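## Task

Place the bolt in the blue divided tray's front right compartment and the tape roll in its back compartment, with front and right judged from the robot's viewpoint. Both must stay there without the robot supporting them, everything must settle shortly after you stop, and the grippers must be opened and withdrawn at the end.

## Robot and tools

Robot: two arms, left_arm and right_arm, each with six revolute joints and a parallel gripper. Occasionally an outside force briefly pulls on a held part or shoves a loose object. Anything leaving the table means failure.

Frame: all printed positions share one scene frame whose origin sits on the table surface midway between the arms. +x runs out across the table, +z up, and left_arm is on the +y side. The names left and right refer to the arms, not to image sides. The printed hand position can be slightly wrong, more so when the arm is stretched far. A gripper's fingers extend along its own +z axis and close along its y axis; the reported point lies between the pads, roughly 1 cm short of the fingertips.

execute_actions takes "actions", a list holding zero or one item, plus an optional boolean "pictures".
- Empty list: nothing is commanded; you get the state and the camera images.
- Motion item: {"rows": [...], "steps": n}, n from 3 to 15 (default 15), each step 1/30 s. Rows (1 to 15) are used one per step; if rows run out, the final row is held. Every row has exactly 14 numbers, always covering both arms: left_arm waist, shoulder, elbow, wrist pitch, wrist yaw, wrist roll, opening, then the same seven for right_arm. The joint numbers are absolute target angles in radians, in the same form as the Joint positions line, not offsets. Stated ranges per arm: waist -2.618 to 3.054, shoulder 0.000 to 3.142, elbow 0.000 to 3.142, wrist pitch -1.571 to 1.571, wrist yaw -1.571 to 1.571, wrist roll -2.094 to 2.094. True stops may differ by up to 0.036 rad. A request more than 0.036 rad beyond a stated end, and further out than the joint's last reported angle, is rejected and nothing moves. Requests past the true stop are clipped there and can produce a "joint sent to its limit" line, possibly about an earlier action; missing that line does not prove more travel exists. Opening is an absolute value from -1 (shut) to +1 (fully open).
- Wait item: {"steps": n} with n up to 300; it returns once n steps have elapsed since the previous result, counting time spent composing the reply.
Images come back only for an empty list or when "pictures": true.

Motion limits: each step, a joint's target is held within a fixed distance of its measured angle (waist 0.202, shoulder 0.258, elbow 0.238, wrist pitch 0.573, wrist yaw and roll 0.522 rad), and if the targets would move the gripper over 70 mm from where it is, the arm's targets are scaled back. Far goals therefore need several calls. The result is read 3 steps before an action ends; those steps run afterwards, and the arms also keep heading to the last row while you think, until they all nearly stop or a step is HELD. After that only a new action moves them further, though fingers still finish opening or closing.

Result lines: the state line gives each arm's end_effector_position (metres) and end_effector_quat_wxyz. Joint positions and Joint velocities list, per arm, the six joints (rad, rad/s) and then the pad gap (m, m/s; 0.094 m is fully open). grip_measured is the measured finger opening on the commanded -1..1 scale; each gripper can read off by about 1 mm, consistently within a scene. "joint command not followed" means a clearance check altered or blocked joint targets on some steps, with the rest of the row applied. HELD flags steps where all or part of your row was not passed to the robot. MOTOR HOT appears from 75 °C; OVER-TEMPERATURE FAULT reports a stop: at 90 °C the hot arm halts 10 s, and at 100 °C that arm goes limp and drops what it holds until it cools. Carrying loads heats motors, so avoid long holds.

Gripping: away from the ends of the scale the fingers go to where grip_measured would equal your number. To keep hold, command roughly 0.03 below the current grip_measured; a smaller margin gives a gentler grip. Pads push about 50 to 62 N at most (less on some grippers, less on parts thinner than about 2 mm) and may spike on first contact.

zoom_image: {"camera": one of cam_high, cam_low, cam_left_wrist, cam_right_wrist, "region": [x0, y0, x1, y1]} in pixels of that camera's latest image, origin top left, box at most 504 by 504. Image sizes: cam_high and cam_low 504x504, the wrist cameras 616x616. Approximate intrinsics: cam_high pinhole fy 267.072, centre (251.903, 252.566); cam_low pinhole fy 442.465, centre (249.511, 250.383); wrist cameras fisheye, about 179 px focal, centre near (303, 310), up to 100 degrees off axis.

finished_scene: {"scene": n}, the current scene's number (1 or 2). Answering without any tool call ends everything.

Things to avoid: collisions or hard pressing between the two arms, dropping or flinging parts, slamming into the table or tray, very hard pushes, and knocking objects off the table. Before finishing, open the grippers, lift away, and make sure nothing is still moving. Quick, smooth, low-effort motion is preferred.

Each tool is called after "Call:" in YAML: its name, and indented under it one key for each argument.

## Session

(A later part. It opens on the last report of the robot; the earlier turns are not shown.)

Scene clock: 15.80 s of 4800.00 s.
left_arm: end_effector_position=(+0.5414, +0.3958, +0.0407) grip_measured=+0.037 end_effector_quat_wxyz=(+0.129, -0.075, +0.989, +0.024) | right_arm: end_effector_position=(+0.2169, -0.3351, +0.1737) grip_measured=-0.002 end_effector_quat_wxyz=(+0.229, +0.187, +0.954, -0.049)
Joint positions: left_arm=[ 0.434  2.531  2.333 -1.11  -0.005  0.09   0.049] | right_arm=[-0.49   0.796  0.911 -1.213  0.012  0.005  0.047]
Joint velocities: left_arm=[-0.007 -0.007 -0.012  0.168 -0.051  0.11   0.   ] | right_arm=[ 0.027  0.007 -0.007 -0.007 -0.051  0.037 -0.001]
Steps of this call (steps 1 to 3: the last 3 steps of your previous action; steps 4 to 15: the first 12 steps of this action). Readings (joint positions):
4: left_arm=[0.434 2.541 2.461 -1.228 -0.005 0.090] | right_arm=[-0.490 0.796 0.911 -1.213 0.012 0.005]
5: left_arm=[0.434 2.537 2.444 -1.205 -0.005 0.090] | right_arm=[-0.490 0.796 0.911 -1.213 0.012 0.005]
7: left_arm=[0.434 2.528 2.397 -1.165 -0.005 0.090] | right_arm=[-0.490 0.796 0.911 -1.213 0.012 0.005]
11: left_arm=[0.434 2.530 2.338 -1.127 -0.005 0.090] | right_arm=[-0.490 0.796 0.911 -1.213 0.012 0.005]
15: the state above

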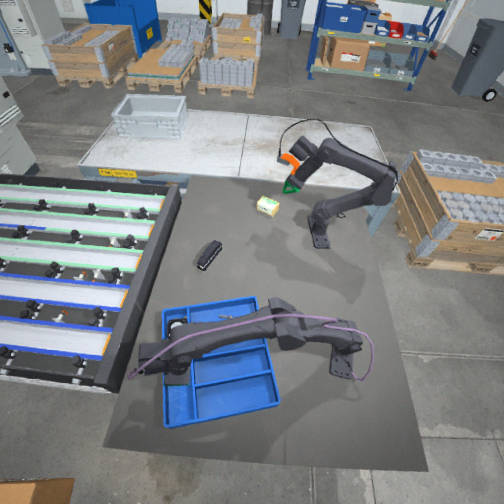

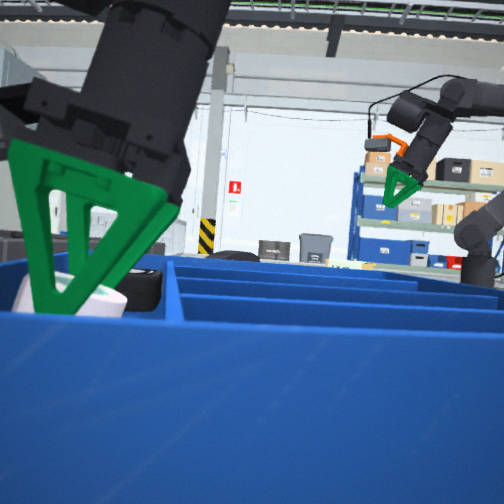

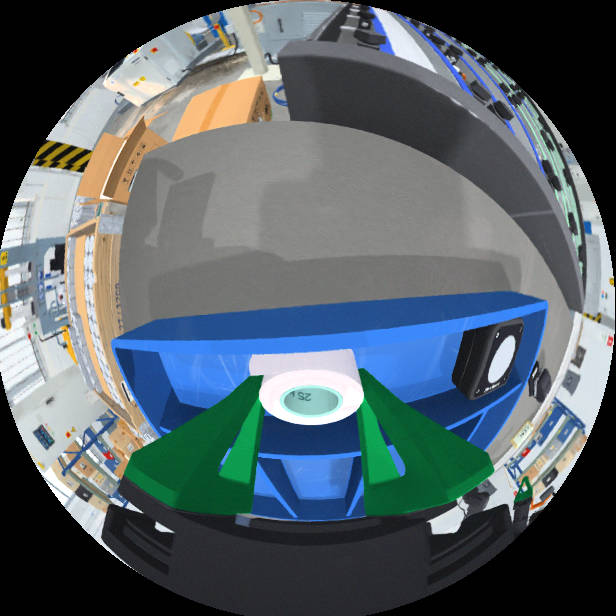

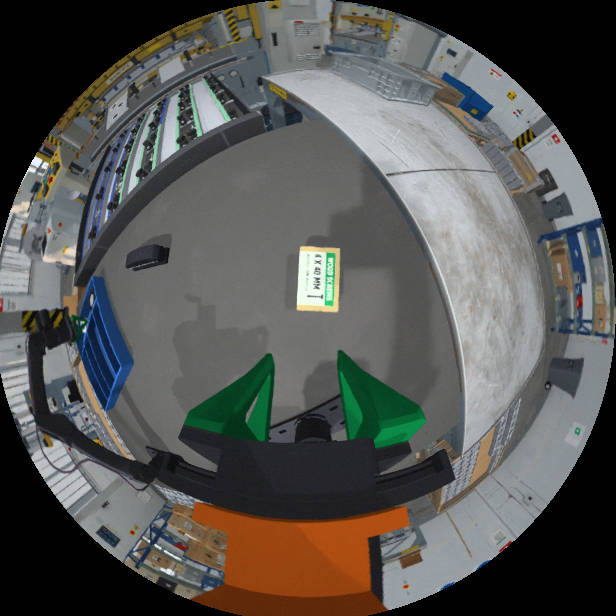

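Near the back wall; settle slightly back, release.

Call:
execute_actions:
  actions:
    - {"rows":[[0.44,2.51,2.29,-1.13,0,0.1,0,-0.5,0.8,0.9,-1.2,0,0,0],[0.44,2.51,2.29,-1.13,0,0.1,0,-0.5,0.8,0.9,-1.2,0,0,0],[0.44,2.51,2.29,-1.13,0,0.1,0,-0.5,0.8,0.9,-1.2,0,0,0],[0.44,2.51,2.29,-1.13,0,0.1,0,-0.5,0.8,0.9,-1.2,0,0,0],[0.44,2.51,2.29,-1.13,0,0.1,0,-0.5,0.8,0.9,-1.2,0,0,0],[0.44,2.51,2.29,-1.13,0,0.1,0,-0.5,0.8,0.9,-1.2,0,0,0],[0.44,2.51,2.29,-1.13,0,0.1,0,-0.5,0.8,0.9,-1.2,0,0,0],[0.44,2.51,2.29,-1.13,0,0.1,0.5,-0.5,0.8,0.9,-1.2,0,0,0]],"steps":13}

Call:
execute_actions:
  actions:
    - {"rows":[[0.44,2.2,2.25,-1.3,0,0.1,0.5,-0.5,0.8,0.9,-1.2,0,0,0]],"steps":11}

Call:
execute_actions:
  actions:
    - {"rows":[[0.44,1.4,1.5,-1.3,0,0.1,0.5,-0.5,0.8,0.9,-1.2,0,0,0]]}
  pictures: true

Scene clock: 16.30 s of 4800.00 s.
left_arm: end_effector_position=(+0.5368, +0.3946, +0.0366) grip_measured=+0.480 end_effector_quat_wxyz=(+0.121, -0.075, +0.990, +0.023) | right_arm: end_effector_position=(+0.2169, -0.3351, +0.1737) grip_measured=-0.002 end_effector_quat_wxyz=(+0.229, +0.187, +0.954, -0.049)
Joint positions: left_arm=[ 0.434  2.525  2.309 -1.109 -0.005  0.091  0.07 ] | right_arm=[-0.49   0.796  0.911 -1.213  0.012  0.005  0.047]
Joint velocities: left_arm=[ 0.002 -0.007 -0.115 -0.081  0.066 -0.037  0.036] | right_arm=[-0.012  0.007 -0.012  0.037 -0.022 -0.007 -0.001]
Steps of this call (steps 1 to 3: the last 3 steps of your previous action; steps 4 to 5: the robot went on to your last target; steps 6 to 15: the first 10 steps of this action). Readings (joint positions):
6: left_arm=[0.434 2.530 2.328 -1.099 -0.005 0.090] | right_arm=[-0.490 0.796 0.911 -1.213 0.012 0.005]
7: left_arm=[0.434 2.528 2.320 -1.101 -0.005 0.090] | right_arm=[-0.490 0.796 0.911 -1.213 0.012 0.005]
9: left_arm=[0.434 2.526 2.314 -1.103 -0.005 0.090] | right_arm=[-0.490 0.796 0.911 -1.213 0.012 0.005]
13: left_arm=[0.434 2.525 2.311 -1.106 -0.005 0.091] | right_arm=[-0.490 0.796 0.911 -1.213 0.012 0.005]
15: the state above

Scene clock: 16.67 s of 4800.00 s.
left_arm: end_effector_position=(+0.5036, +0.3865, +0.1309) grip_measured=+0.498 end_effector_quat_wxyz=(+0.147, -0.075, +0.986, +0.027) | right_arm: end_effector_position=(+0.2169, -0.3351, +0.1737) grip_measured=-0.002 end_effector_quat_wxyz=(+0.229, +0.187, +0.954, -0.049)
Joint positions: left_arm=[ 0.434  2.288  2.25  -1.233 -0.005  0.091  0.07 ] | right_arm=[-0.49   0.796  0.911 -1.213  0.012  0.005  0.047]
Joint velocities: left_arm=[ 0.002 -1.16  -0.007 -0.33  -0.066  0.022 -0.001] | right_arm=[ 0.002 -0.002  0.002  0.037  0.022  0.007 -0.002]
Steps of this call (steps 1 to 3: the last 3 steps of your previous action; steps 4 to 11: the first 8 steps of this action). Readings (joint positions):
4: left_arm=[0.434 2.512 2.293 -1.118 -0.005 0.091] | right_arm=[-0.490 0.796 0.911 -1.213 0.012 0.005]
5: left_arm=[0.434 2.492 2.274 -1.137 -0.005 0.091] | right_arm=[-0.490 0.796 0.911 -1.213 0.012 0.005]
7: left_arm=[0.434 2.435 2.253 -1.183 -0.005 0.091] | right_arm=[-0.490 0.796 0.911 -1.213 0.012 0.005]
11: the state above

Scene clock: 17.17 s of 4800.00 s.
left_arm: end_effector_position=(+0.2970, +0.3357, +0.2408) grip_measured=+0.498 end_effector_quat_wxyz=(+0.188, -0.074, +0.979, +0.034) | right_arm: end_effector_position=(+0.2169, -0.3351, +0.1737) grip_measured=-0.002 end_effector_quat_wxyz=(+0.229, +0.187, +0.954, -0.049)
Joint positions: left_arm=[ 0.434  1.393  1.529 -1.322 -0.005  0.091  0.07 ] | right_arm=[-0.49   0.796  0.911 -1.213  0.012  0.005  0.047]
Joint velocities: left_arm=[-0.002 -0.657 -0.017 -0.212  0.022  0.066 -0.001] | right_arm=[ 0.007  0.007 -0.022 -0.022 -0.081  0.022 -0.001]
Steps of this call (steps 1 to 3: the last 3 steps of your previous action; steps 4 to 15: the first 12 steps of this action). Readings (joint positions):
4: left_arm=[0.434 2.145 2.209 -1.231 -0.005 0.091] | right_arm=[-0.490 0.796 0.911 -1.213 0.012 0.005]
5: left_arm=[0.434 2.080 2.126 -1.220 -0.005 0.091] | right_arm=[-0.490 0.796 0.911 -1.213 0.012 0.005]
7: left_arm=[0.434 1.939 1.970 -1.240 -0.005 0.091] | right_arm=[-0.490 0.796 0.911 -1.213 0.012 0.005]
11: left_arm=[0.434 1.618 1.663 -1.258 -0.005 0.091] | right_arm=[-0.490 0.796 0.911 -1.213 0.012 0.005]
15: the state above

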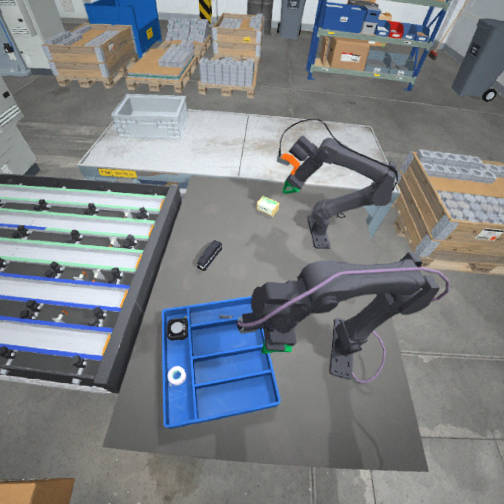

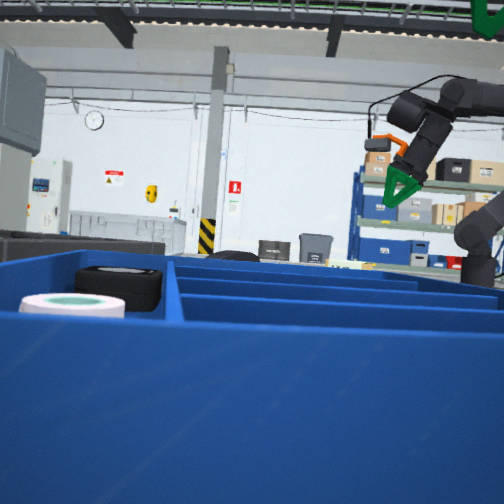

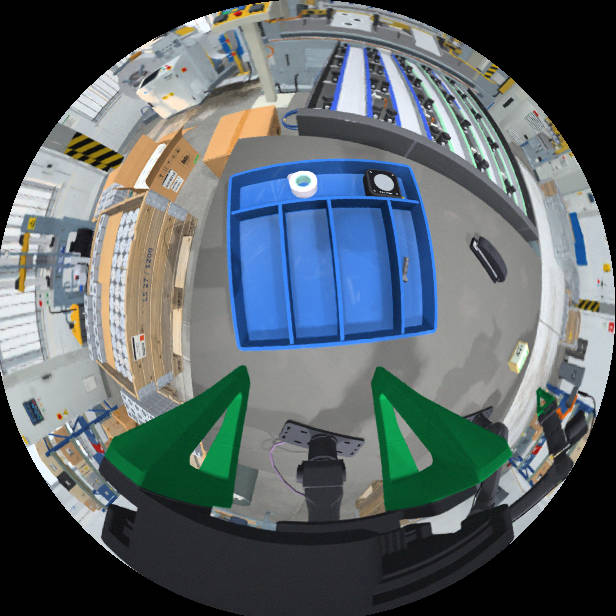

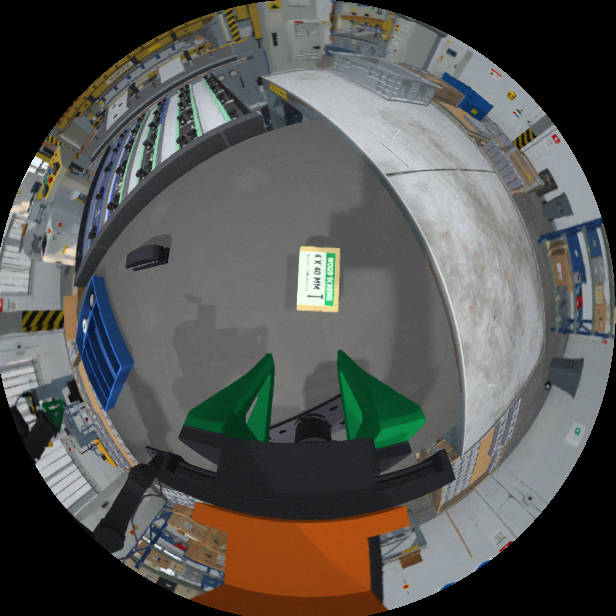

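Call:
finished_scene:
  scene: 1

The scene is finished: the task was done.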